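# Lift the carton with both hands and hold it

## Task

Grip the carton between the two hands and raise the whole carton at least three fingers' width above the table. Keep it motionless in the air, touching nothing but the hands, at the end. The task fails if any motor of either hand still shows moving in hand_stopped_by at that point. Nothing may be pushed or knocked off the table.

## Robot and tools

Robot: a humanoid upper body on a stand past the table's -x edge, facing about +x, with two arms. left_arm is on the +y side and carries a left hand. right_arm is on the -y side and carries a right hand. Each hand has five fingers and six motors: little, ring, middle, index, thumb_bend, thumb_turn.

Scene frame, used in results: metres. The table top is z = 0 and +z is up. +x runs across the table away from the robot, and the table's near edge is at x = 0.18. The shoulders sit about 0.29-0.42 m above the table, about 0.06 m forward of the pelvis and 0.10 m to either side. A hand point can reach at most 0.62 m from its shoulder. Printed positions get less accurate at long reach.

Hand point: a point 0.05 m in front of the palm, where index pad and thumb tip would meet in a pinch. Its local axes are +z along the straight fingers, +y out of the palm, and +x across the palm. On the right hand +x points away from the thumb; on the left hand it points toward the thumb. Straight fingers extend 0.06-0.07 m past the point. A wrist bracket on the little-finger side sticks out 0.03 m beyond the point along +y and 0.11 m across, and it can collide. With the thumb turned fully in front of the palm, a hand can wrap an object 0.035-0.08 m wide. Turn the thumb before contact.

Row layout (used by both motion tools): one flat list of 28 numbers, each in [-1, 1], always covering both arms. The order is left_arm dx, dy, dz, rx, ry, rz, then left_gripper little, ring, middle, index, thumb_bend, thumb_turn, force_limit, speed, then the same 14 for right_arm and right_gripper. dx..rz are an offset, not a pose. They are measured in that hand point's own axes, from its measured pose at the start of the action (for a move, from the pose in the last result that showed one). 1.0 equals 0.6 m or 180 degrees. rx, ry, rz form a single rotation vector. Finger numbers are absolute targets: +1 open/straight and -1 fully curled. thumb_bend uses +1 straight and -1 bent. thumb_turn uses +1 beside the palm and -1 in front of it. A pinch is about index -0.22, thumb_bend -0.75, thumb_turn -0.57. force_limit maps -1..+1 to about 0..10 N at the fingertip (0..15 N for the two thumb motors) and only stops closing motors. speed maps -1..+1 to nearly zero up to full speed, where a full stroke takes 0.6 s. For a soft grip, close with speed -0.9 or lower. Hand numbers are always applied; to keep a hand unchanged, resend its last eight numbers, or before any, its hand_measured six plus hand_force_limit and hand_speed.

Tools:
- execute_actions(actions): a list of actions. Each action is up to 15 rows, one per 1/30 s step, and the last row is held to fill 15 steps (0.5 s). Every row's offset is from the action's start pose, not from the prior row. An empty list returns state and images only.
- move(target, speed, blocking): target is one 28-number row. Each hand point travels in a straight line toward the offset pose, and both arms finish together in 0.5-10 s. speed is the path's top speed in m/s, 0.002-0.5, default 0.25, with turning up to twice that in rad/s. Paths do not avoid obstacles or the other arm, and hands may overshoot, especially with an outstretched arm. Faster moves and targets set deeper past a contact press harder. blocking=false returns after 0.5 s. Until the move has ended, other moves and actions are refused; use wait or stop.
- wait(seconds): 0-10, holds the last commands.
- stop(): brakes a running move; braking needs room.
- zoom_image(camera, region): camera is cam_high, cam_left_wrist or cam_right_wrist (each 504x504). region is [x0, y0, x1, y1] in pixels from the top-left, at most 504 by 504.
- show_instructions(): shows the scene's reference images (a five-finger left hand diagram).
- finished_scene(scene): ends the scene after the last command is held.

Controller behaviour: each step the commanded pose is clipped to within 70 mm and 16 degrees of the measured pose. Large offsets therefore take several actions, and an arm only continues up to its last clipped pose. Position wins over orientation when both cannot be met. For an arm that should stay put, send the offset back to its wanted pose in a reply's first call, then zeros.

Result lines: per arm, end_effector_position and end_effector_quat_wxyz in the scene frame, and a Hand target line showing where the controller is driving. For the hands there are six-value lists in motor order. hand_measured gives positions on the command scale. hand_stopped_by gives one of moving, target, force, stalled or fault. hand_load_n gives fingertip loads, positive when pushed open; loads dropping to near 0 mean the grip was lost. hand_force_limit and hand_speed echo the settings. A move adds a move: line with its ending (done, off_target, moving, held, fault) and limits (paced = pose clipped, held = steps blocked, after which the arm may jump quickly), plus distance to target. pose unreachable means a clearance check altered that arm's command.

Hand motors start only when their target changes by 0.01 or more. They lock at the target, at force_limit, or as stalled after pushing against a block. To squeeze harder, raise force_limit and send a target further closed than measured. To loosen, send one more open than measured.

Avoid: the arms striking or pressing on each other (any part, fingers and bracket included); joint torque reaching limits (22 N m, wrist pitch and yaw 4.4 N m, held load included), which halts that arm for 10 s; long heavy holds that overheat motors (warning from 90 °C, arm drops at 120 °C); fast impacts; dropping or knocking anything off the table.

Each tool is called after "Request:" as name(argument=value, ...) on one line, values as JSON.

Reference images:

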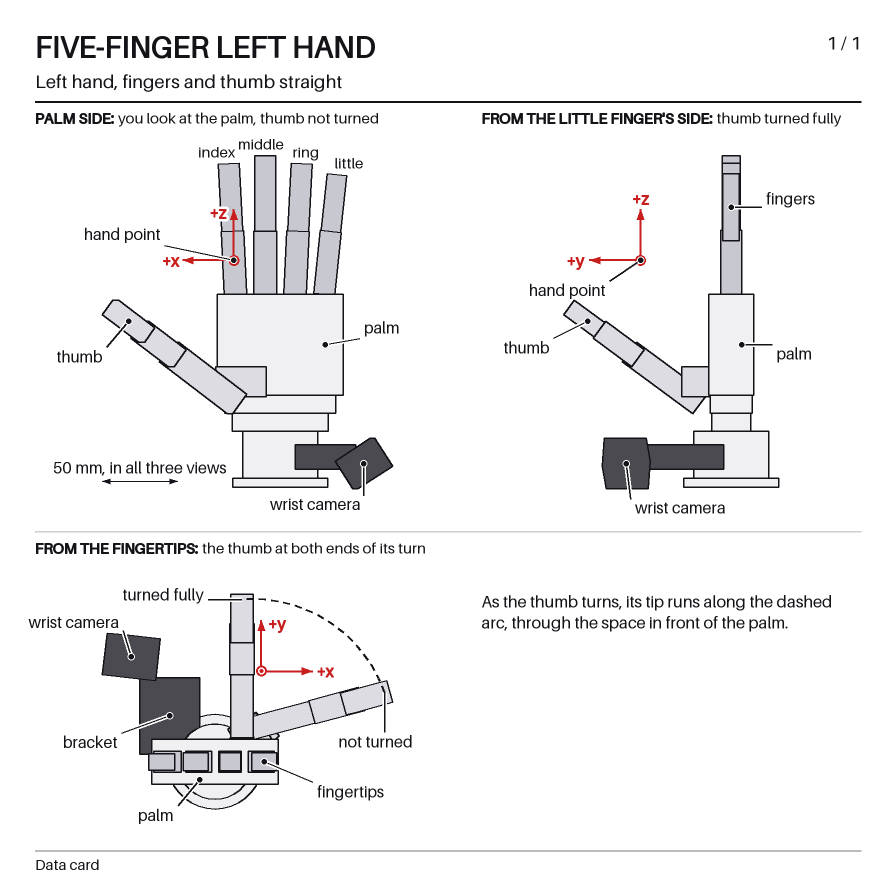

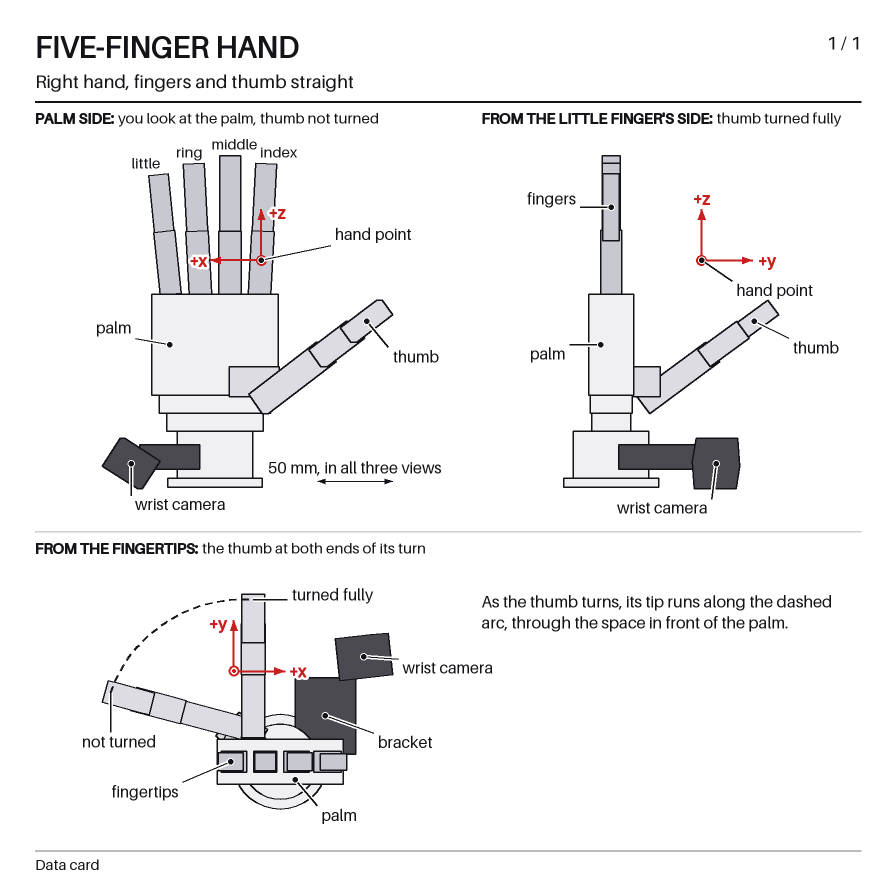

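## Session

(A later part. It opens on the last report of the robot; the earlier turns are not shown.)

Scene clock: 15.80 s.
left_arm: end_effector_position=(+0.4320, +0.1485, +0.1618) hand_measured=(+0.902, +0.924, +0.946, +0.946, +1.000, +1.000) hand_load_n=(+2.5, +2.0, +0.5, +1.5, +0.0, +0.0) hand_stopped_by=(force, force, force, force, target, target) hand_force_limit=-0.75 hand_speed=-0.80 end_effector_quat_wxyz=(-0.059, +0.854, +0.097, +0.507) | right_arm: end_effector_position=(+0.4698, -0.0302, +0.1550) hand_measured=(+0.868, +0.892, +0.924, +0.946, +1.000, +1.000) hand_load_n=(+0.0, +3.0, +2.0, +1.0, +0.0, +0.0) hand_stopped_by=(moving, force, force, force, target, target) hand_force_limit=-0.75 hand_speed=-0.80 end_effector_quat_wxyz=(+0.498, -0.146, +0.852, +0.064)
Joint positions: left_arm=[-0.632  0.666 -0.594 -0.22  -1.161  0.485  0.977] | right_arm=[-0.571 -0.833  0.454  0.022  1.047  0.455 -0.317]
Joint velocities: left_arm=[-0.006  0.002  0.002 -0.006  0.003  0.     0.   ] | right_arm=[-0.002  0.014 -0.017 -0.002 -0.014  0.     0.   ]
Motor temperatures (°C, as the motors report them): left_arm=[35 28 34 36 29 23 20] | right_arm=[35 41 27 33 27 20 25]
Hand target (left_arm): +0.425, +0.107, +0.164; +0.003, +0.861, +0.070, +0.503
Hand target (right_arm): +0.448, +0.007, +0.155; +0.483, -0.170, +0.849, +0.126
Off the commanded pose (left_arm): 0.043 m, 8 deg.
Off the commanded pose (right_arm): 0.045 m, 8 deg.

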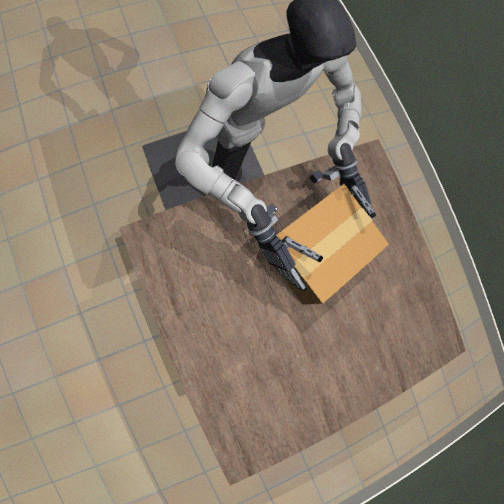

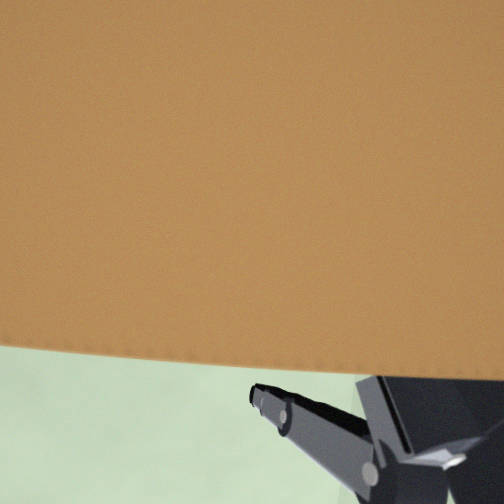

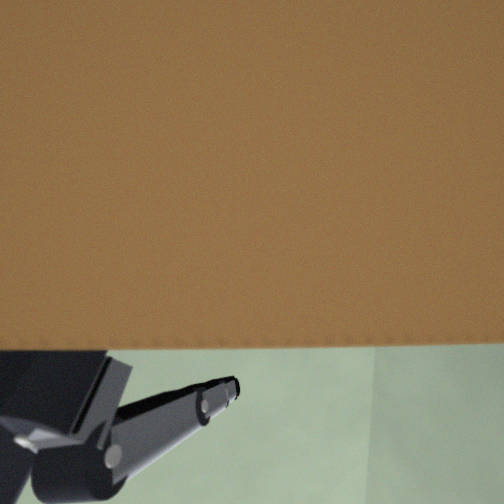

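Request:
execute_actions(actions=[[[-0.006,0.067,-0.023,-0.043,-0.006,-0.005,0.6,0.6,0.6,0.6,1,1,-0.75,-0.8,0.003,0.073,-0.013,-0.043,0.002,0.007,0.6,0.6,0.6,0.6,1,1,-0.75,-0.8],[-0.004,0.067,-0.024,-0.043,-0.006,-0.005,0.6,0.6,0.6,0.6,1,1,-0.75,-0.8,0.001,0.073,-0.014,-0.043,0.002,0.007,0.6,0.6,0.6,0.6,1,1,-0.75,-0.8],[0.0,0.067,-0.026,-0.043,-0.006,-0.005,0.6,0.6,0.6,0.6,1,1,-0.75,-0.8,-0.003,0.073,-0.016,-0.043,0.002,0.007,0.6,0.6,0.6,0.6,1,1,-0.75,-0.8],[0.004,0.067,-0.029,-0.043,-0.006,-0.005,0.6,0.6,0.6,0.6,1,1,-0.75,-0.8,-0.007,0.073,-0.019,-0.043,0.002,0.007,0.6,0.6,0.6,0.6,1,1,-0.75,-0.8],[0.009,0.067,-0.031,-0.043,-0.006,-0.005,0.6,0.6,0.6,0.6,1,1,-0.75,-0.8,-0.011,0.072,-0.021,-0.043,0.002,0.007,0.6,0.6,0.6,0.6,1,1,-0.75,-0.8],[0.013,0.067,-0.034,-0.043,-0.006,-0.005,0.6,0.6,0.6,0.6,1,1,-0.75,-0.8,-0.016,0.072,-0.024,-0.043,0.002,0.007,0.6,0.6,0.6,0.6,1,1,-0.75,-0.8],[0.017,0.067,-0.036,-0.043,-0.006,-0.005,0.6,0.6,0.6,0.6,1,1,-0.75,-0.8,-0.020,0.072,-0.026,-0.043,0.002,0.007,0.6,0.6,0.6,0.6,1,1,-0.75,-0.8],[0.022,0.067,-0.038,-0.043,-0.006,-0.005,0.6,0.6,0.6,0.6,1,1,-0.75,-0.8,-0.025,0.072,-0.029,-0.043,0.002,0.007,0.6,0.6,0.6,0.6,1,1,-0.75,-0.8],[0.026,0.067,-0.041,-0.043,-0.006,-0.005,0.6,0.6,0.6,0.6,1,1,-0.75,-0.8,-0.029,0.072,-0.031,-0.043,0.002,0.007,0.6,0.6,0.6,0.6,1,1,-0.75,-0.8],[0.031,0.067,-0.043,-0.043,-0.006,-0.005,0.6,0.6,0.6,0.6,1,1,-0.75,-0.8,-0.033,0.071,-0.034,-0.043,0.002,0.007,0.6,0.6,0.6,0.6,1,1,-0.75,-0.8],[0.035,0.067,-0.046,-0.043,-0.006,-0.005,0.6,0.6,0.6,0.6,1,1,-0.75,-0.8,-0.038,0.071,-0.036,-0.043,0.002,0.007,0.6,0.6,0.6,0.6,1,1,-0.75,-0.8],[0.039,0.067,-0.048,-0.043,-0.006,-0.005,0.6,0.6,0.6,0.6,1,1,-0.75,-0.8,-0.042,0.071,-0.039,-0.043,0.002,0.007,0.6,0.6,0.6,0.6,1,1,-0.75,-0.8],[0.044,0.067,-0.050,-0.043,-0.006,-0.005,0.6,0.6,0.6,0.6,1,1,-0.75,-0.8,-0.046,0.071,-0.041,-0.043,0.002,0.007,0.6,0.6,0.6,0.6,1,1,-0.75,-0.8],[0.047,0.067,-0.052,-0.043,-0.006,-0.005,0.6,0.6,0.6,0.6,1,1,-0.75,-0.8,-0.050,0.071,-0.043,-0.043,0.002,0.007,0.6,0.6,0.6,0.6,1,1,-0.75,-0.8],[0.051,0.067,-0.054,-0.043,-0.006,-0.005,0.6,0.6,0.6,0.6,1,1,-0.75,-0.8,-0.053,0.071,-0.045,-0.043,0.002,0.007,0.6,0.6,0.6,0.6,1,1,-0.75,-0.8]]])

Request:
wait(seconds=0.4)

Scene clock: 16.90 s.
left_arm: end_effector_position=(+0.4269, +0.1446, +0.1776) hand_measured=(+0.902, +0.924, +0.946, +0.946, +1.000, +1.000) hand_load_n=(+0.0, +3.0, +0.5, +2.0, +0.0, +0.0) hand_stopped_by=(force, force, force, force, target, target) hand_force_limit=-0.75 hand_speed=-0.80 end_effector_quat_wxyz=(-0.056, +0.866, +0.096, +0.488) | right_arm: end_effector_position=(+0.4602, -0.0323, +0.1645) hand_measured=(+0.846, +0.892, +0.924, +0.946, +1.000, +1.000) hand_load_n=(+0.0, +4.5, +2.0, +2.0, +0.0, +0.0) hand_stopped_by=(force, force, force, force, target, target) hand_force_limit=-0.75 hand_speed=-0.80 end_effector_quat_wxyz=(+0.472, -0.151, +0.866, +0.060)
Joint positions: left_arm=[-0.675  0.685 -0.539 -0.302 -1.305  0.603  1.087] | right_arm=[-0.577 -0.895  0.404 -0.084  1.154  0.599 -0.382]
Joint velocities: left_arm=[-0.311  0.009  0.419 -0.374 -0.273  0.     0.35 ] | right_arm=[-0.109 -0.144 -0.396 -0.331  0.353  0.085 -0.188]
Motor temperatures (°C, as the motors report them): left_arm=[36 28 34 36 29 23 21] | right_arm=[36 41 27 33 27 21 26]
Hand target (left_arm): +0.425, +0.106, +0.204; +0.005, +0.860, +0.069, +0.505
Hand target (right_arm): +0.446, +0.009, +0.193; +0.484, -0.177, +0.848, +0.127
Off the commanded pose (left_arm): 0.047 m, 8 deg.
Off the commanded pose (right_arm): 0.052 m, 8 deg.

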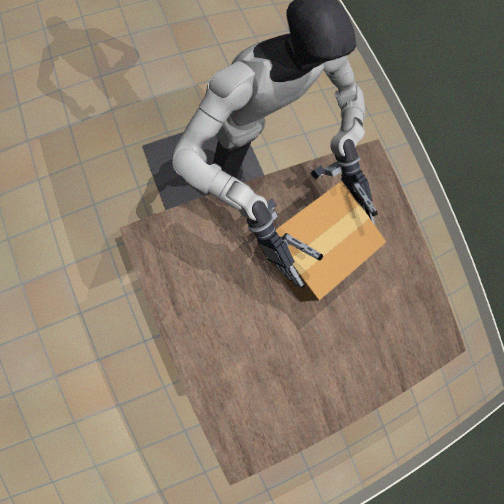

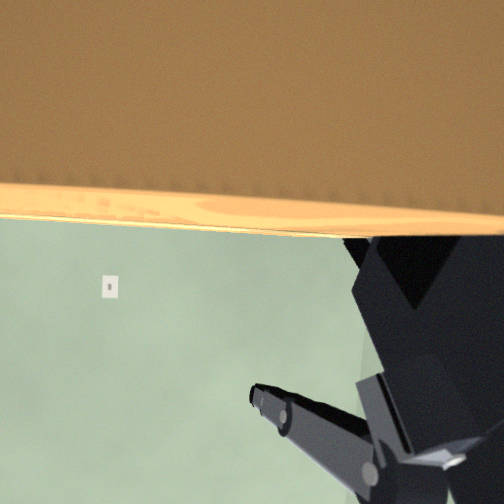

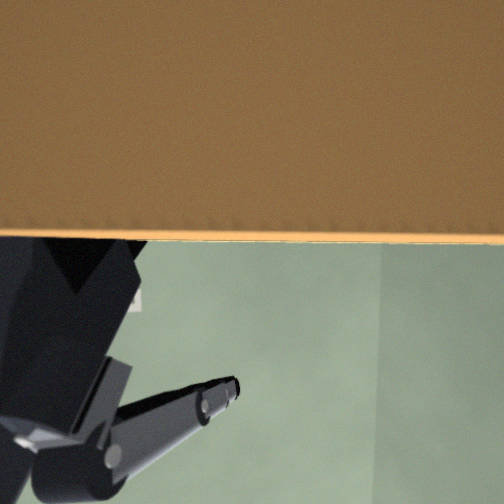

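Scene clock: 17.30 s.
left_arm: end_effector_position=(+0.4340, +0.1476, +0.2015) hand_measured=(+0.902, +0.924, +0.946, +0.946, +1.000, +1.000) hand_load_n=(+6.5, +2.0, +1.0, +0.5, +0.0, +0.0) hand_stopped_by=(force, force, force, force, target, target) hand_force_limit=-0.75 hand_speed=-0.80 end_effector_quat_wxyz=(-0.057, +0.852, +0.103, +0.510) | right_arm: end_effector_position=(+0.4666, -0.0293, +0.1862) hand_measured=(+0.846, +0.892, +0.924, +0.946, +1.000, +1.000) hand_load_n=(+4.5, +2.5, +2.0, +1.5, +0.0, +0.0) hand_stopped_by=(force, force, force, force, target, target) hand_force_limit=-0.75 hand_speed=-0.80 end_effector_quat_wxyz=(+0.492, -0.151, +0.855, +0.062)
Joint positions: left_arm=[-0.713  0.689 -0.511 -0.323 -1.32   0.611  1.113] | right_arm=[-0.603 -0.908  0.377 -0.109  1.169  0.609 -0.395]
Joint velocities: left_arm=[ 0.008  0.002 -0.008 -0.005 -0.015  0.004  0.001] | right_arm=[ 0.    -0.008 -0.017  0.003 -0.002  0.    -0.001]
Motor temperatures (°C, as the motors report them): left_arm=[36 28 34 36 29 23 21] | right_arm=[36 41 27 33 27 21 26]
Hand target (left_arm): +0.425, +0.106, +0.204; +0.005, +0.860, +0.069, +0.505
Hand target (right_arm): +0.446, +0.009, +0.193; +0.484, -0.177, +0.848, +0.127
Off the commanded pose (left_arm): 0.042 m, 8 deg.
Off the commanded pose (right_arm): 0.043 m, 8 deg.
wait: 0.40 s; at rest by 0.30 s

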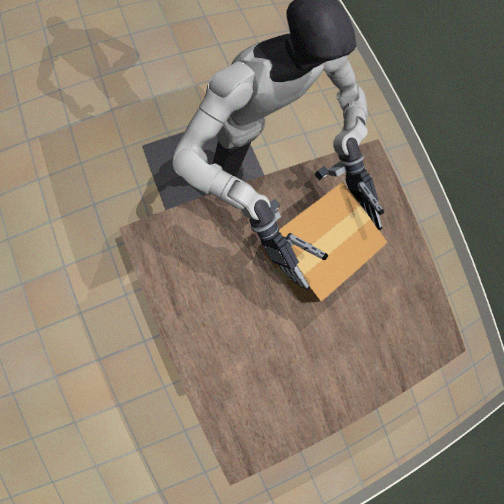

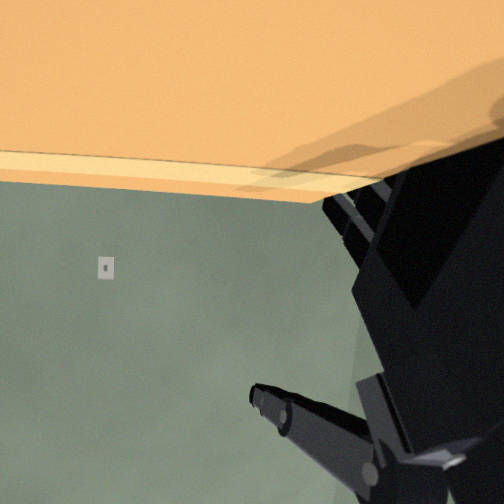

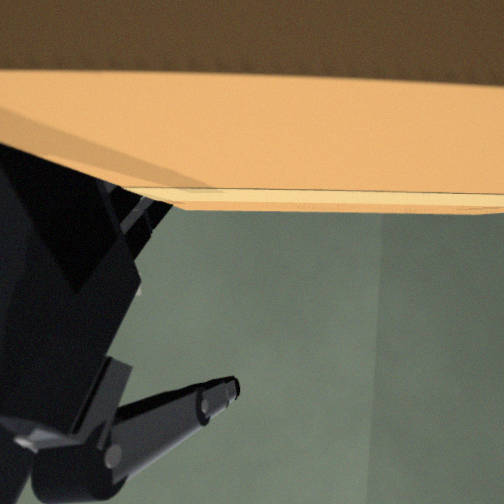

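Request:
zoom_image(camera="cam_high", region=[230, 140, 400, 310])

Region (230, 140, 400, 310) of cam_high's 504x504 image, scaled by 2.965, with more detail than that image has.

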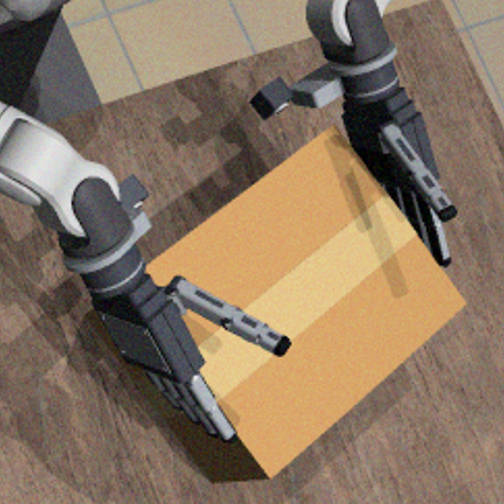

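Request:
move(target=[-0.070,-0.040,0.131,0.006,-0.176,-0.002,1,1,1,1,1,1,-0.75,0,0.0535,-0.038,0.129,-0.001,0.164,0.018,1,1,1,1,1,1,-0.75,0], speed=0.2)

Request:
zoom_image(camera="cam_high", region=[230, 140, 400, 310])

Scene clock: 22.27 s.
left_arm: end_effector_position=(+0.4779, +0.1800, +0.1295) hand_measured=(+1.000, +1.000, +1.000, +1.000, +1.000, +1.000) hand_load_n=(+0.0, +0.0, +0.0, +0.0, +0.0, +0.0) hand_stopped_by=(target, target, target, target, target, target) hand_force_limit=-0.75 hand_speed=0.00 end_effector_quat_wxyz=(-0.022, +0.956, +0.134, +0.261) | right_arm: end_effector_position=(+0.5194, -0.0291, +0.1160) hand_measured=(+1.000, +1.000, +1.000, +1.000, +1.000, +1.000) hand_load_n=(+0.0, +0.0, +0.0, +0.0, +0.0, +0.0) hand_stopped_by=(target, target, target, target, target, target) hand_force_limit=-0.75 hand_speed=0.00 end_effector_quat_wxyz=(+0.260, -0.129, +0.956, +0.047)
Joint positions: left_arm=[-1.251  0.576 -0.549  0.711 -1.553  1.011  0.804] | right_arm=[-1.442 -0.475  0.757  1.388  0.894  0.823  0.274]
Joint velocities: left_arm=[ 0.003 -0.017 -0.008  0.002  0.002  0.     0.   ] | right_arm=[-0.094  0.126  0.046  0.339 -0.095 -0.131  0.185]
Motor temperatures (°C, as the motors report them): left_arm=[37 29 34 37 29 23 22] | right_arm=[38 41 27 34 27 21 27]
Hand target (left_arm): +0.478, +0.179, +0.129; -0.022, +0.956, +0.132, +0.260
Hand target (right_arm): +0.520, -0.029, +0.116; +0.261, -0.131, +0.955, +0.045
Off the commanded pose (left_arm): 0.003 m, 2 deg.
Off the commanded pose (right_arm): 0.010 m, 2 deg.
move: off_target (right_arm)

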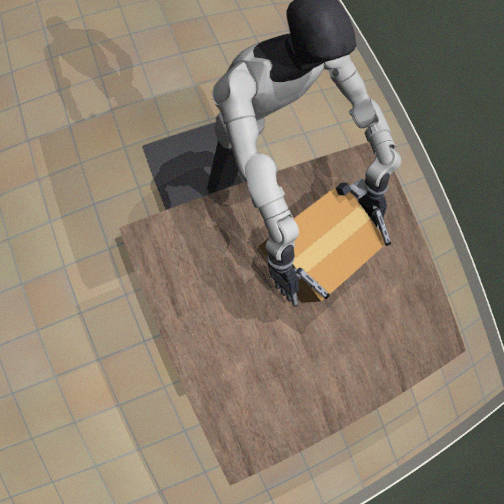

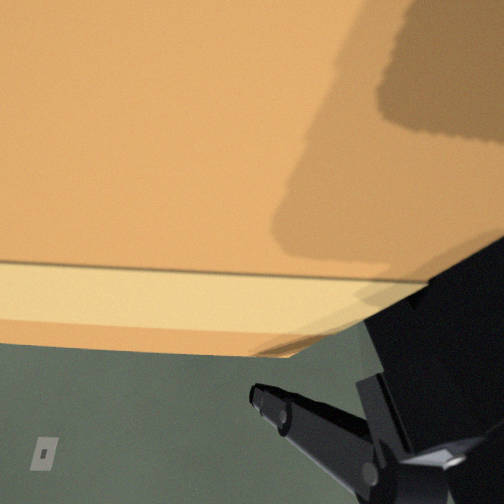

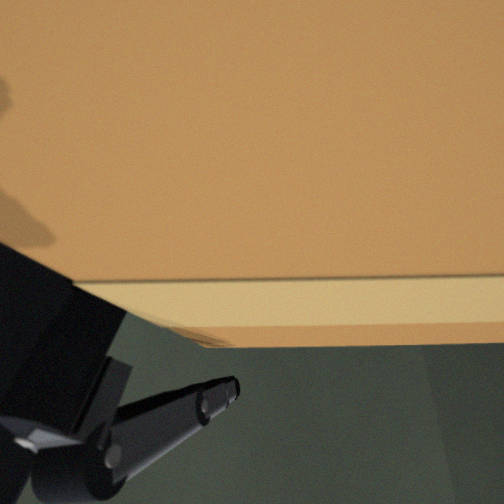

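Region (230, 140, 400, 310) of cam_high's 504x504 image, scaled by 2.965, with more detail than that image has.

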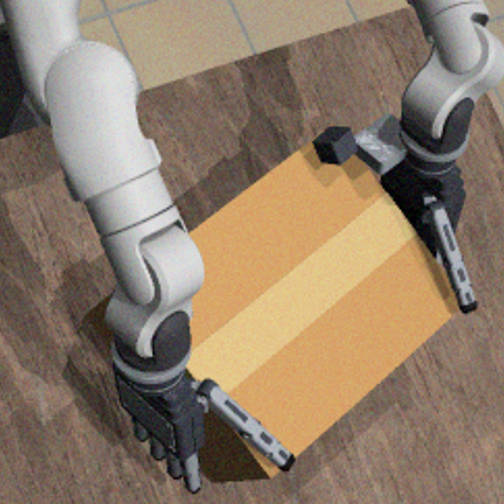

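Request:
execute_actions(actions=[])

Scene clock: 22.43 s.
left_arm: end_effector_position=(+0.4779, +0.1800, +0.1295) hand_measured=(+1.000, +1.000, +1.000, +1.000, +1.000, +1.000) hand_load_n=(+0.0, +0.0, +0.0, +0.0, +0.0, +0.0) hand_stopped_by=(target, target, target, target, target, target) hand_force_limit=-0.75 hand_speed=0.00 end_effector_quat_wxyz=(-0.022, +0.956, +0.133, +0.261) | right_arm: end_effector_position=(+0.5196, -0.0291, +0.1160) hand_measured=(+1.000, +1.000, +1.000, +1.000, +1.000, +1.000) hand_load_n=(+0.0, +0.0, +0.0, +0.0, +0.0, +0.0) hand_stopped_by=(target, target, target, target, target, target) hand_force_limit=-0.75 hand_speed=0.00 end_effector_quat_wxyz=(+0.260, -0.128, +0.956, +0.047)
Joint positions: left_arm=[-1.251  0.576 -0.549  0.711 -1.553  1.011  0.804] | right_arm=[-1.448 -0.468  0.761  1.407  0.888  0.815  0.284]
Joint velocities: left_arm=[ 0.006 -0.02  -0.003  0.     0.     0.     0.   ] | right_arm=[ 0.002 -0.003  0.006  0.011 -0.014 -0.004  0.003]
Motor temperatures (°C, as the motors report them): left_arm=[37 29 34 37 29 23 22] | right_arm=[38 41 27 34 27 21 27]
Hand target (left_arm): +0.478, +0.179, +0.129; -0.022, +0.956, +0.132, +0.260
Hand target (right_arm): +0.520, -0.029, +0.116; +0.261, -0.131, +0.955, +0.045
Off the commanded pose (left_arm): 0.003 m, 2 deg.
Off the commanded pose (right_arm): 0.010 m, 2 deg.

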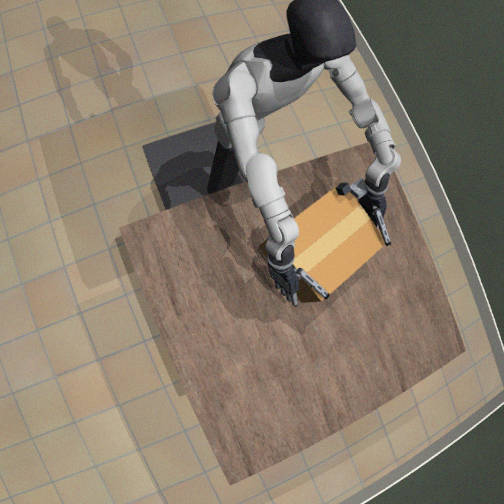

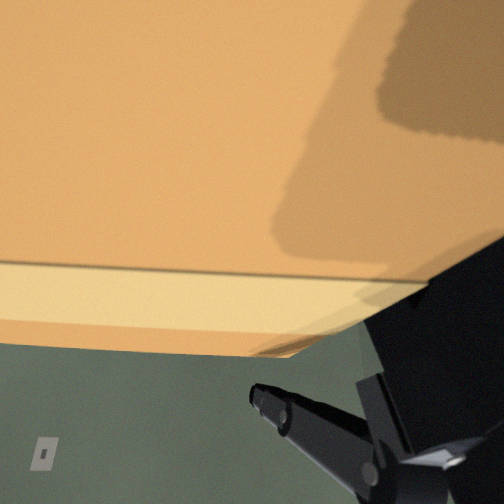

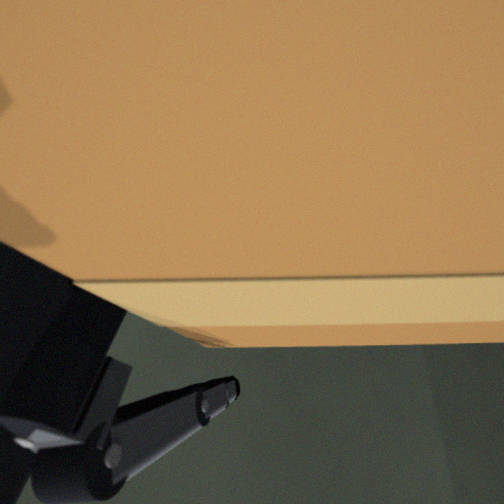

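Request:
move(target=[-0.02,0.022,-0.015,0,0.033,0,1,1,1,1,1,1,-0.75,0,0.015,0.01,-0.024,0,-0.033,0,1,1,1,1,1,1,-0.75,0], speed=0.08)

Scene clock: 24.00 s.
left_arm: end_effector_position=(+0.4658, +0.1646, +0.1296) hand_measured=(+1.000, +1.000, +1.000, +1.000, +1.000, +1.000) hand_load_n=(+0.0, +0.0, +0.0, +0.0, +0.0, +0.0) hand_stopped_by=(target, target, target, target, target, target) hand_force_limit=-0.75 hand_speed=0.00 end_effector_quat_wxyz=(-0.032, +0.943, +0.129, +0.307) | right_arm: end_effector_position=(+0.5042, -0.0327, +0.1268) hand_measured=(+1.000, +1.000, +1.000, +1.000, +1.000, +1.000) hand_load_n=(+0.0, +0.0, +0.0, +0.0, +0.0, +0.0) hand_stopped_by=(target, target, target, target, target, target) hand_force_limit=-0.75 hand_speed=0.00 end_effector_quat_wxyz=(+0.310, -0.130, +0.940, +0.047)
Joint positions: left_arm=[-1.058  0.585 -0.502  0.379 -1.583  0.904  0.984] | right_arm=[-1.096 -0.711  0.533  0.629  1.12   0.953 -0.162]
Joint velocities: left_arm=[ 0.006 -0.012  0.008  0.005  0.021  0.     0.   ] | right_arm=[ 0.     0.    -0.011 -0.003 -0.008  0.     0.   ]
Motor temperatures (°C, as the motors report them): left_arm=[38 29 34 37 29 23 22] | right_arm=[39 41 27 34 27 21 27]
Hand target (left_arm): +0.466, +0.166, +0.131; -0.032, +0.942, +0.130, +0.308
Hand target (right_arm): +0.504, -0.031, +0.127; +0.311, -0.130, +0.940, +0.050
Off the commanded pose (left_arm): 0.003 m, 1 deg.
Off the commanded pose (right_arm): 0.006 m, 1 deg.
move: off_target (right_arm)

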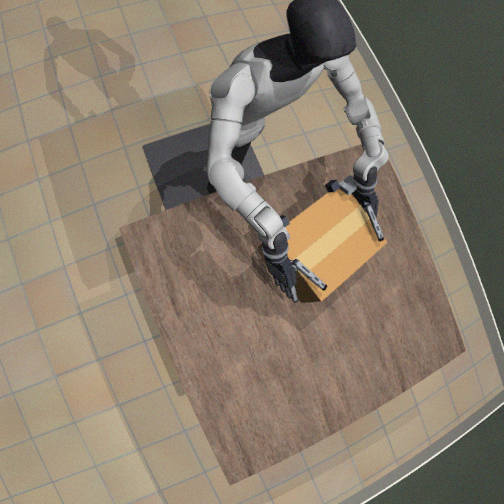

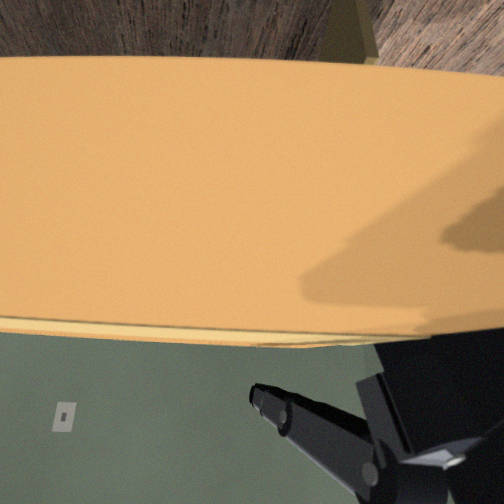

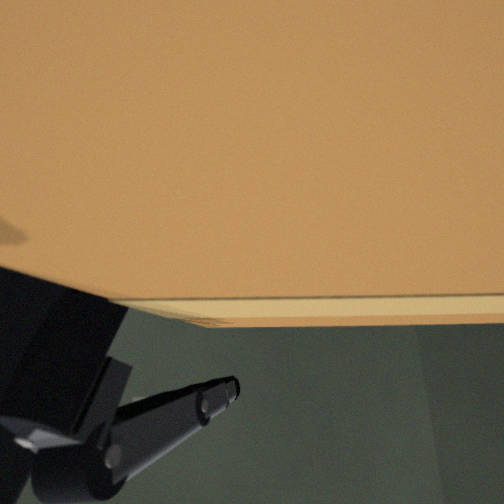

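Request:
move(target=[0.007,0.105,-0.022,-0.047,0,0,1,1,1,1,1,1,-0.75,0,0,0.113,-0.012,-0.047,0,0,1,1,1,1,1,1,-0.75,0], speed=0.07)

Request:
zoom_image(camera="cam_high", region=[230, 140, 400, 310])

Scene clock: 25.50 s.
left_arm: end_effector_position=(+0.4727, +0.1590, +0.1292) hand_measured=(+1.000, +1.000, +1.000, +1.000, +1.000, +1.000) hand_load_n=(+0.0, +0.0, +0.0, +0.0, +0.0, +0.0) hand_stopped_by=(target, target, target, target, target, target) hand_force_limit=-0.75 hand_speed=0.00 end_effector_quat_wxyz=(-0.031, +0.941, +0.140, +0.305) | right_arm: end_effector_position=(+0.5010, -0.0212, +0.1283) hand_measured=(+1.000, +1.000, +1.000, +1.000, +1.000, +1.000) hand_load_n=(+0.0, +0.0, +0.0, +0.0, +0.0, +0.0) hand_stopped_by=(target, target, target, target, target, target) hand_force_limit=-0.75 hand_speed=0.00 end_effector_quat_wxyz=(+0.312, -0.119, +0.941, +0.051)
Joint positions: left_arm=[-1.082  0.532 -0.487  0.435 -1.555  0.892  0.995] | right_arm=[-1.065 -0.672  0.461  0.569  1.142  0.988 -0.263]
Joint velocities: left_arm=[-0.003 -0.02   0.044  0.011  0.025  0.024  0.   ] | right_arm=[ 0.015  0.003 -0.034 -0.009 -0.037  0.012  0.   ]
Motor temperatures (°C, as the motors report them): left_arm=[38 29 34 37 29 23 22] | right_arm=[39 41 27 34 27 21 27]
Hand target (left_arm): +0.473, +0.104, +0.144; +0.039, +0.943, +0.106, +0.312
Hand target (right_arm): +0.480, +0.028, +0.133; +0.298, -0.154, +0.935, +0.116
Off the commanded pose (left_arm): 0.058 m, 9 deg.
Off the commanded pose (right_arm): 0.056 m, 9 deg.
move: off_target (left_arm, right_arm)

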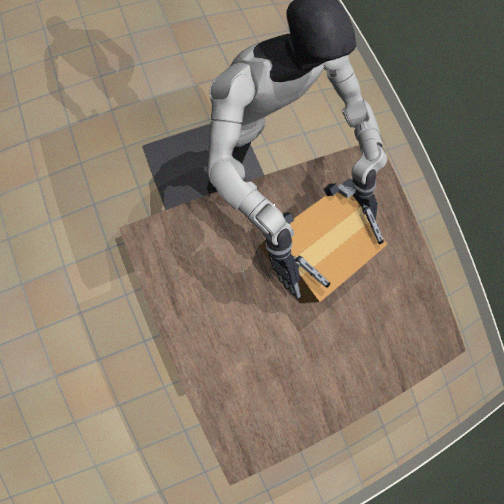

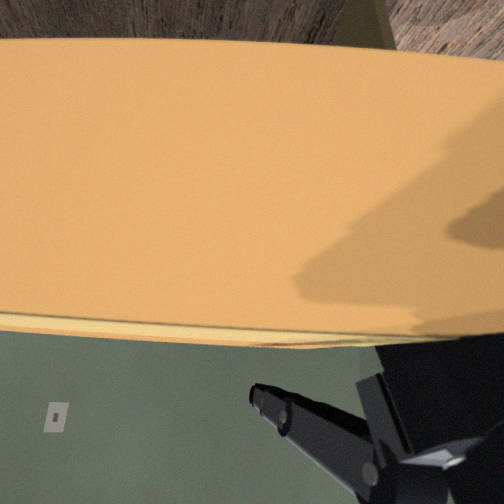

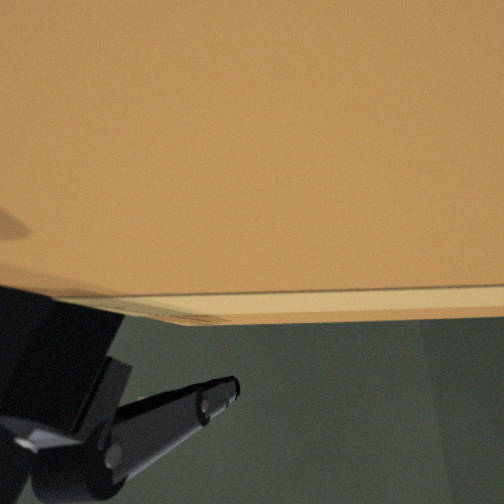

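Region (230, 140, 400, 310) of cam_high's 504x504 image, scaled by 2.965, with more detail than that image has.

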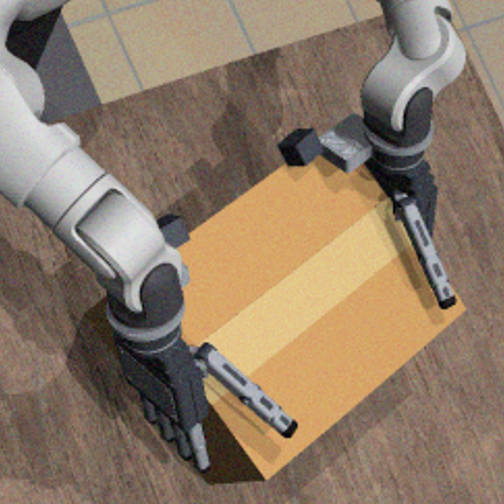

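Request:
execute_actions(actions=[[[-0.008,0.091,-0.033,-0.049,-0.002,0.008,1,1,1,1,1,1,-0.75,0,0.006,0.091,-0.014,-0.048,0.003,-0.009,1,1,1,1,1,1,-0.75,0],[-0.008,0.092,-0.033,-0.049,-0.002,0.010,1,1,1,1,1,1,-0.75,0,0.004,0.092,-0.017,-0.048,0.003,-0.011,1,1,1,1,1,1,-0.75,0],[-0.008,0.093,-0.033,-0.050,-0.002,0.012,1,1,1,1,1,1,-0.75,0,0.002,0.093,-0.020,-0.049,0.003,-0.013,1,1,1,1,1,1,-0.75,0],[-0.008,0.094,-0.033,-0.050,-0.002,0.014,1,1,1,1,1,1,-0.75,0,0.000,0.094,-0.023,-0.049,0.003,-0.015,1,1,1,1,1,1,-0.75,0],[-0.006,0.095,-0.036,-0.051,-0.002,0.015,1,1,1,1,1,1,-0.75,0,-0.002,0.095,-0.025,-0.050,0.003,-0.015,1,1,1,1,1,1,-0.75,0],[-0.004,0.096,-0.038,-0.051,-0.002,0.015,1,1,1,1,1,1,-0.75,0,-0.004,0.096,-0.028,-0.050,0.003,-0.015,1,1,1,1,1,1,-0.75,0],[-0.002,0.096,-0.041,-0.051,-0.002,0.015,1,1,1,1,1,1,-0.75,0,-0.006,0.096,-0.031,-0.050,0.003,-0.015,1,1,1,1,1,1,-0.75,0],[0.000,0.096,-0.044,-0.051,-0.002,0.015,1,1,1,1,1,1,-0.75,0,-0.008,0.096,-0.034,-0.050,0.003,-0.015,1,1,1,1,1,1,-0.75,0],[0.002,0.096,-0.047,-0.051,-0.002,0.015,1,1,1,1,1,1,-0.75,0,-0.010,0.096,-0.036,-0.050,0.003,-0.015,1,1,1,1,1,1,-0.75,0],[0.004,0.096,-0.049,-0.051,-0.002,0.015,1,1,1,1,1,1,-0.75,0,-0.012,0.096,-0.039,-0.050,0.003,-0.015,1,1,1,1,1,1,-0.75,0],[0.006,0.096,-0.052,-0.051,-0.002,0.015,1,1,1,1,1,1,-0.75,0,-0.015,0.096,-0.042,-0.050,0.003,-0.015,1,1,1,1,1,1,-0.75,0],[0.008,0.096,-0.055,-0.051,-0.002,0.015,1,1,1,1,1,1,-0.75,0,-0.017,0.096,-0.045,-0.050,0.003,-0.015,1,1,1,1,1,1,-0.75,0],[0.010,0.096,-0.057,-0.051,-0.002,0.015,1,1,1,1,1,1,-0.75,0,-0.019,0.096,-0.047,-0.050,0.003,-0.015,1,1,1,1,1,1,-0.75,0],[0.012,0.096,-0.060,-0.051,-0.002,0.015,1,1,1,1,1,1,-0.75,0,-0.021,0.096,-0.050,-0.050,0.003,-0.015,1,1,1,1,1,1,-0.75,0],[0.0135,0.096,-0.063,-0.051,-0.002,0.015,1,1,1,1,1,1,-0.75,0,-0.023,0.096,-0.053,-0.050,0.003,-0.015,1,1,1,1,1,1,-0.75,0]]])

Request:
wait(seconds=0.4)

Scene clock: 26.83 s.
left_arm: end_effector_position=(+0.4722, +0.1536, +0.1433) hand_measured=(+1.000, +1.000, +1.000, +1.000, +1.000, +1.000) hand_load_n=(+0.0, +0.0, +0.0, +0.0, +0.0, +0.0) hand_stopped_by=(target, target, target, target, target, target) hand_force_limit=-0.75 hand_speed=0.00 end_effector_quat_wxyz=(-0.023, +0.945, +0.132, +0.299) | right_arm: end_effector_position=(+0.4895, -0.0279, +0.1315) hand_measured=(+1.000, +1.000, +1.000, +1.000, +1.000, +1.000) hand_load_n=(+0.0, +0.0, +0.0, +0.0, +0.0, +0.0) hand_stopped_by=(target, target, target, target, target, target) hand_force_limit=-0.75 hand_speed=0.00 end_effector_quat_wxyz=(+0.284, -0.130, +0.949, +0.041)
Joint positions: left_arm=[-1.115  0.524 -0.435  0.431 -1.594  0.968  1.044] | right_arm=[-1.075 -0.696  0.413  0.527  1.151  1.122 -0.288]
Joint velocities: left_arm=[-0.449 -0.003  0.285 -0.071 -0.193  0.029  0.349] | right_arm=[-0.109 -0.183 -0.403 -0.172  0.186  0.167 -0.037]
Motor temperatures (°C, as the motors report them): left_arm=[39 29 34 37 29 23 22] | right_arm=[40 41 27 34 27 21 27]
Hand target (left_arm): +0.471, +0.101, +0.164; +0.039, +0.946, +0.092, +0.309
Hand target (right_arm): +0.477, +0.029, +0.161; +0.297, -0.172, +0.932, +0.115
Off the commanded pose (left_arm): 0.058 m, 8 deg.
Off the commanded pose (right_arm): 0.068 m, 10 deg; position clipped at the last step of the last action.

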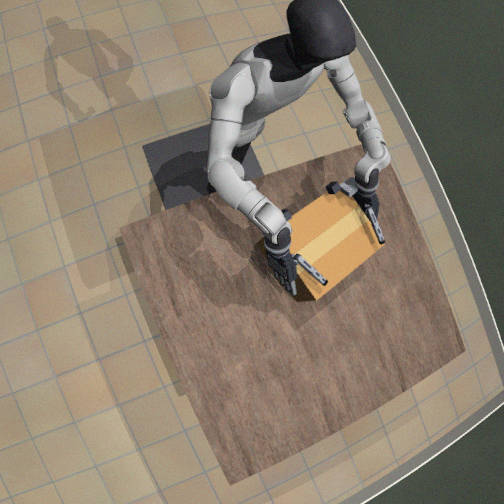

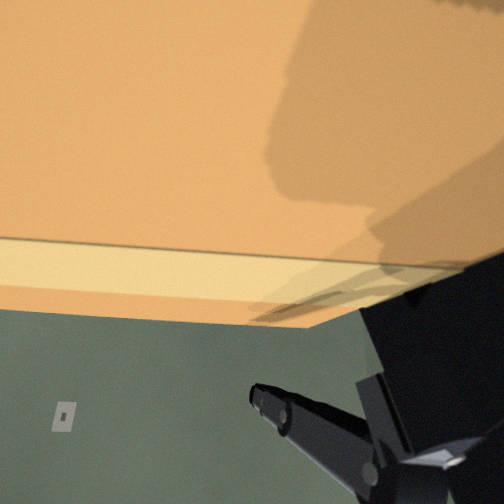

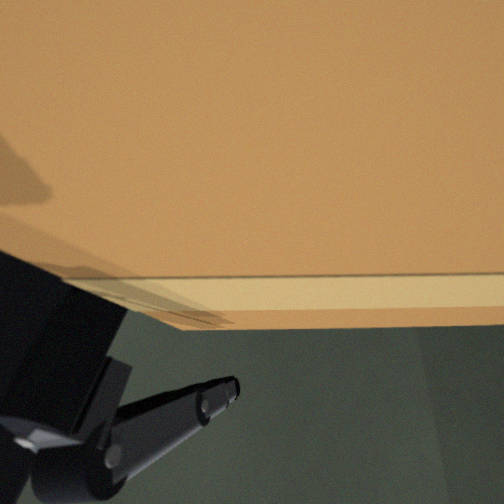

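Scene clock: 27.23 s.
left_arm: end_effector_position=(+0.4788, +0.1553, +0.1596) hand_measured=(+1.000, +1.000, +1.000, +1.000, +1.000, +1.000) hand_load_n=(+0.0, +0.0, +0.0, +0.0, +0.0, +0.0) hand_stopped_by=(target, target, target, target, target, target) hand_force_limit=-0.75 hand_speed=0.00 end_effector_quat_wxyz=(-0.025, +0.939, +0.137, +0.314) | right_arm: end_effector_position=(+0.4996, -0.0245, +0.1561) hand_measured=(+1.000, +1.000, +1.000, +1.000, +1.000, +1.000) hand_load_n=(+0.0, +0.0, +0.0, +0.0, +0.0, +0.0) hand_stopped_by=(target, target, target, target, target, target) hand_force_limit=-0.75 hand_speed=0.00 end_effector_quat_wxyz=(+0.310, -0.132, +0.940, +0.044)
Joint positions: left_arm=[-1.142  0.525 -0.416  0.422 -1.602  0.969  1.073] | right_arm=[-1.11  -0.711  0.388  0.501  1.154  1.132 -0.298]
Joint velocities: left_arm=[-0.018 -0.035 -0.034 -0.021  0.029  0.015  0.054] | right_arm=[-0.006  0.     0.014 -0.061 -0.049  0.017 -0.05 ]
Motor temperatures (°C, as the motors report them): left_arm=[39 29 34 37 29 23 22] | right_arm=[40 41 27 34 27 21 27]
Hand target (left_arm): +0.471, +0.101, +0.164; +0.039, +0.946, +0.092, +0.309
Hand target (right_arm): +0.477, +0.029, +0.161; +0.297, -0.172, +0.932, +0.115
Off the commanded pose (left_arm): 0.056 m, 9 deg.
Off the commanded pose (right_arm): 0.060 m, 9 deg; position clipped at the last step of the last action.
wait: 0.40 s; at rest by 0.33 s

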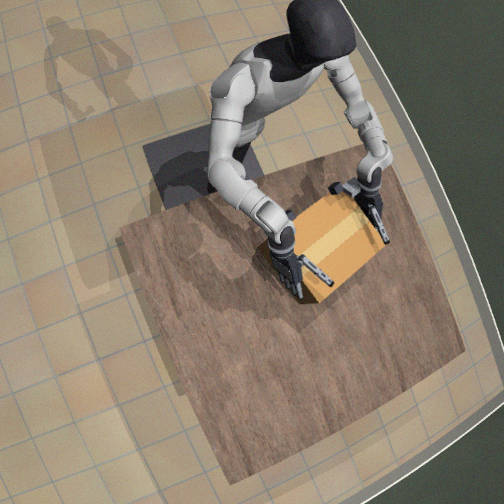

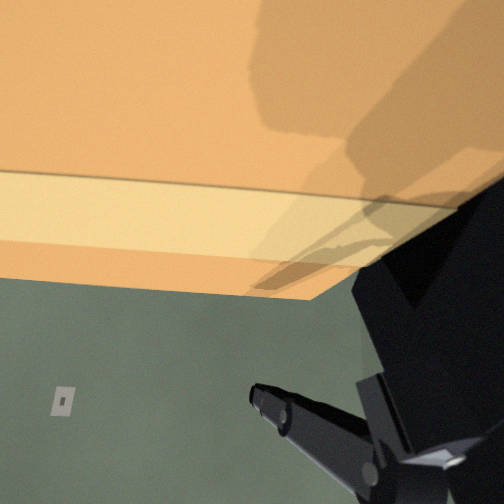

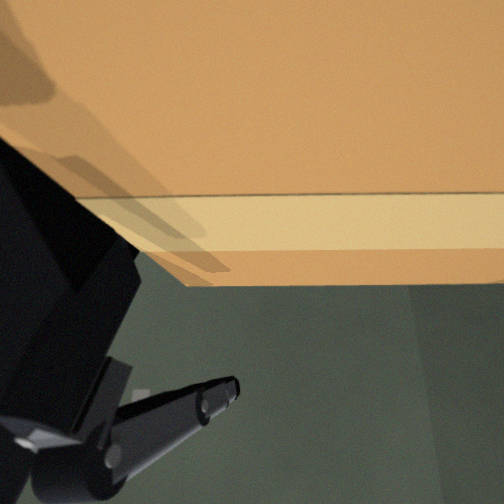

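Request:
execute_actions(actions=[[[-0.028,0.082,-0.026,-0.046,-0.004,0.019,1,1,1,1,1,1,-0.75,0,0.008,0.090,-0.015,-0.047,0.003,-0.008,1,1,1,1,1,1,-0.75,0],[-0.028,0.081,-0.026,-0.045,-0.004,0.019,1,1,1,1,1,1,-0.75,0,0.011,0.084,-0.017,-0.044,0.003,-0.005,1,1,1,1,1,1,-0.75,0],[-0.030,0.080,-0.026,-0.045,-0.004,0.021,1,1,1,1,1,1,-0.75,0,0.015,0.078,-0.020,-0.041,0.003,-0.003,1,1,1,1,1,1,-0.75,0],[-0.032,0.082,-0.027,-0.047,-0.004,0.023,1,1,1,1,1,1,-0.75,0,0.019,0.074,-0.023,-0.038,0.003,-0.001,1,1,1,1,1,1,-0.75,0],[-0.034,0.085,-0.029,-0.048,-0.004,0.025,1,1,1,1,1,1,-0.75,0,0.023,0.072,-0.026,-0.037,0.003,0.001,1,1,1,1,1,1,-0.75,0],[-0.035,0.087,-0.030,-0.049,-0.004,0.026,1,1,1,1,1,1,-0.75,0,0.026,0.069,-0.028,-0.036,0.003,0.002,1,1,1,1,1,1,-0.75,0],[-0.037,0.090,-0.031,-0.051,-0.004,0.028,1,1,1,1,1,1,-0.75,0,0.030,0.067,-0.031,-0.034,0.003,0.004,1,1,1,1,1,1,-0.75,0],[-0.039,0.092,-0.033,-0.052,-0.004,0.030,1,1,1,1,1,1,-0.75,0,0.034,0.065,-0.034,-0.033,0.003,0.006,1,1,1,1,1,1,-0.75,0],[-0.041,0.095,-0.034,-0.054,-0.004,0.032,1,1,1,1,1,1,-0.75,0,0.037,0.063,-0.036,-0.031,0.003,0.008,1,1,1,1,1,1,-0.75,0],[-0.043,0.097,-0.036,-0.055,-0.004,0.034,1,1,1,1,1,1,-0.75,0,0.041,0.061,-0.039,-0.030,0.003,0.010,1,1,1,1,1,1,-0.75,0],[-0.045,0.100,-0.037,-0.056,-0.004,0.036,1,1,1,1,1,1,-0.75,0,0.045,0.059,-0.042,-0.029,0.003,0.012,1,1,1,1,1,1,-0.75,0],[-0.047,0.102,-0.038,-0.058,-0.004,0.038,1,1,1,1,1,1,-0.75,0,0.048,0.057,-0.044,-0.027,0.003,0.014,1,1,1,1,1,1,-0.75,0],[-0.049,0.105,-0.040,-0.059,-0.004,0.040,1,1,1,1,1,1,-0.75,0,0.052,0.055,-0.047,-0.026,0.003,0.016,1,1,1,1,1,1,-0.75,0],[-0.051,0.107,-0.041,-0.061,-0.004,0.042,1,1,1,1,1,1,-0.75,0,0.056,0.053,-0.050,-0.024,0.003,0.018,1,1,1,1,1,1,-0.75,0],[-0.053,0.110,-0.042,-0.062,-0.004,0.044,1,1,1,1,1,1,-0.75,0,0.060,0.050,-0.053,-0.023,0.003,0.020,1,1,1,1,1,1,-0.75,0]]])

Request:
wait(seconds=0.3)

Scene clock: 30.47 s.
left_arm: end_effector_position=(+0.4670, +0.1396, +0.1584) hand_measured=(+1.000, +1.000, +1.000, +1.000, +1.000, +1.000) hand_load_n=(+0.0, +0.0, +0.0, +0.0, +0.0, +0.0) hand_stopped_by=(target, target, target, target, target, target) hand_force_limit=-0.75 hand_speed=0.00 end_effector_quat_wxyz=(-0.025, +0.942, +0.091, +0.321) | right_arm: end_effector_position=(+0.4702, -0.0434, +0.1566) hand_measured=(+1.000, +1.000, +1.000, +1.000, +1.000, +1.000) hand_load_n=(+0.0, +0.0, +0.0, +0.0, +0.0, +0.0) hand_stopped_by=(target, target, target, target, target, target) hand_force_limit=-0.75 hand_speed=0.00 end_effector_quat_wxyz=(+0.309, -0.109, +0.944, +0.033)
Joint positions: left_arm=[-1.104  0.53  -0.417  0.325 -1.593  1.026  1.072] | right_arm=[-0.893 -0.743  0.172  0.205  1.347  1.253 -0.594]
Joint velocities: left_arm=[ 0.031 -0.02   0.    -0.144  0.006  0.128 -0.046] | right_arm=[ 0.603  0.015 -0.577 -0.726  0.586  0.207 -0.879]
Motor temperatures (°C, as the motors report them): left_arm=[40 29 34 37 29 23 23] | right_arm=[42 41 27 34 27 21 29]
Hand target (left_arm): +0.455, +0.083, +0.163; +0.045, +0.947, +0.042, +0.314
Hand target (right_arm): +0.448, -0.013, +0.161; +0.299, -0.128, +0.942, +0.088
Off the commanded pose (left_arm): 0.060 m, 10 deg.
Off the commanded pose (right_arm): 0.043 m, 6 deg.

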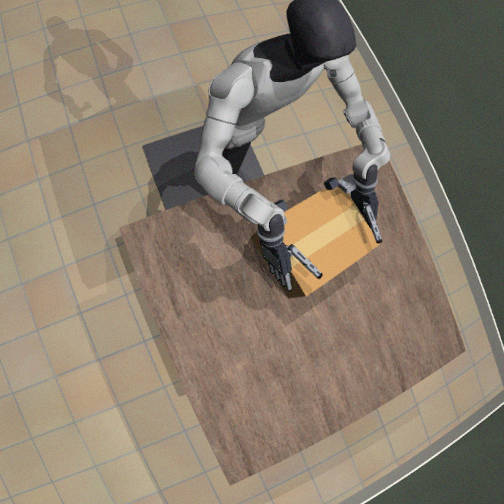

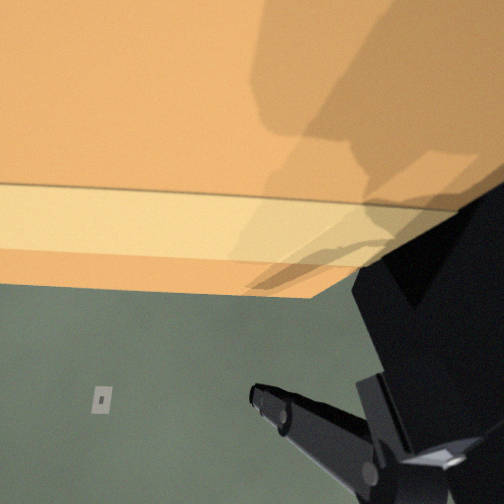

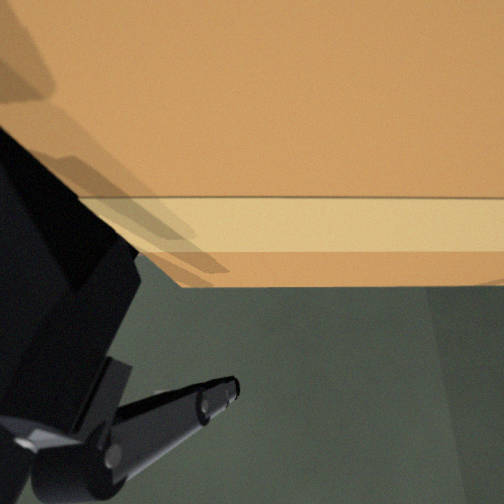

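Scene clock: 30.77 s.
left_arm: end_effector_position=(+0.4654, +0.1351, +0.1584) hand_measured=(+1.000, +1.000, +1.000, +1.000, +1.000, +1.000) hand_load_n=(+0.0, +0.0, +0.0, +0.0, +0.0, +0.0) hand_stopped_by=(target, target, target, target, target, target) hand_force_limit=-0.75 hand_speed=0.00 end_effector_quat_wxyz=(-0.022, +0.943, +0.083, +0.321) | right_arm: end_effector_position=(+0.4642, -0.0485, +0.1567) hand_measured=(+1.000, +1.000, +1.000, +1.000, +1.000, +1.000) hand_load_n=(+0.0, +0.0, +0.0, +0.0, +0.0, +0.0) hand_stopped_by=(target, target, target, target, target, target) hand_force_limit=-0.75 hand_speed=0.00 end_effector_quat_wxyz=(+0.310, -0.101, +0.945, +0.031)
Joint positions: left_arm=[-1.102  0.525 -0.417  0.316 -1.593  1.035  1.07 ] | right_arm=[-0.845 -0.745  0.127  0.15   1.394  1.269 -0.658]
Joint velocities: left_arm=[ 0.006 -0.005 -0.021  0.006  0.012  0.     0.   ] | right_arm=[-0.008  0.011  0.014 -0.005  0.005  0.    -0.001]
Motor temperatures (°C, as the motors report them): left_arm=[40 29 34 37 29 23 23] | right_arm=[42 41 27 34 27 20 29]
Hand target (left_arm): +0.455, +0.083, +0.163; +0.045, +0.947, +0.042, +0.314
Hand target (right_arm): +0.448, -0.013, +0.161; +0.299, -0.128, +0.942, +0.088
Off the commanded pose (left_arm): 0.055 m, 9 deg.
Off the commanded pose (right_arm): 0.044 m, 7 deg.
wait: 0.30 s; at rest by 0.27 s

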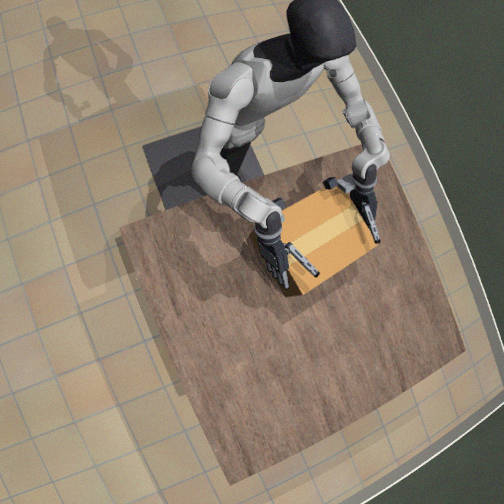

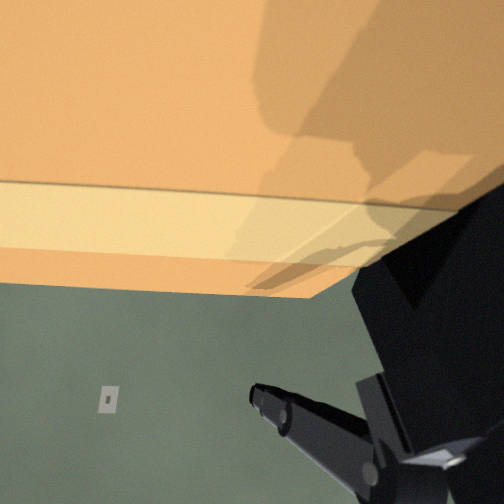

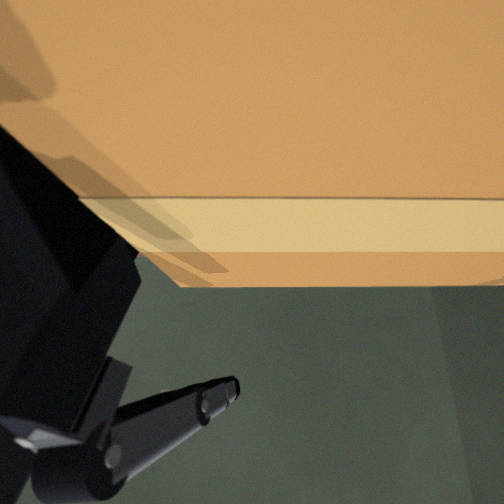

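Request:
zoom_image(camera="cam_high", region=[230, 140, 400, 310])

Region (230, 140, 400, 310) of cam_high's 504x504 image, scaled by 2.965, with more detail than that image has.

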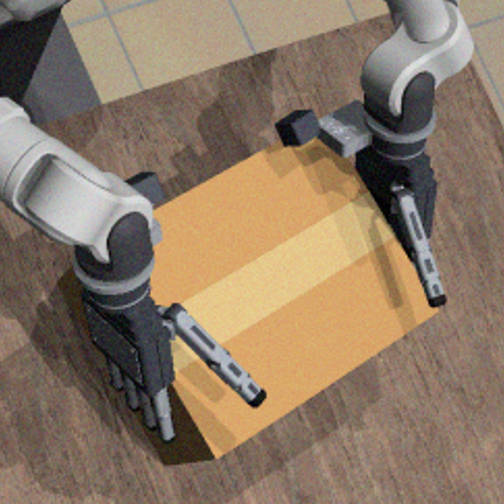

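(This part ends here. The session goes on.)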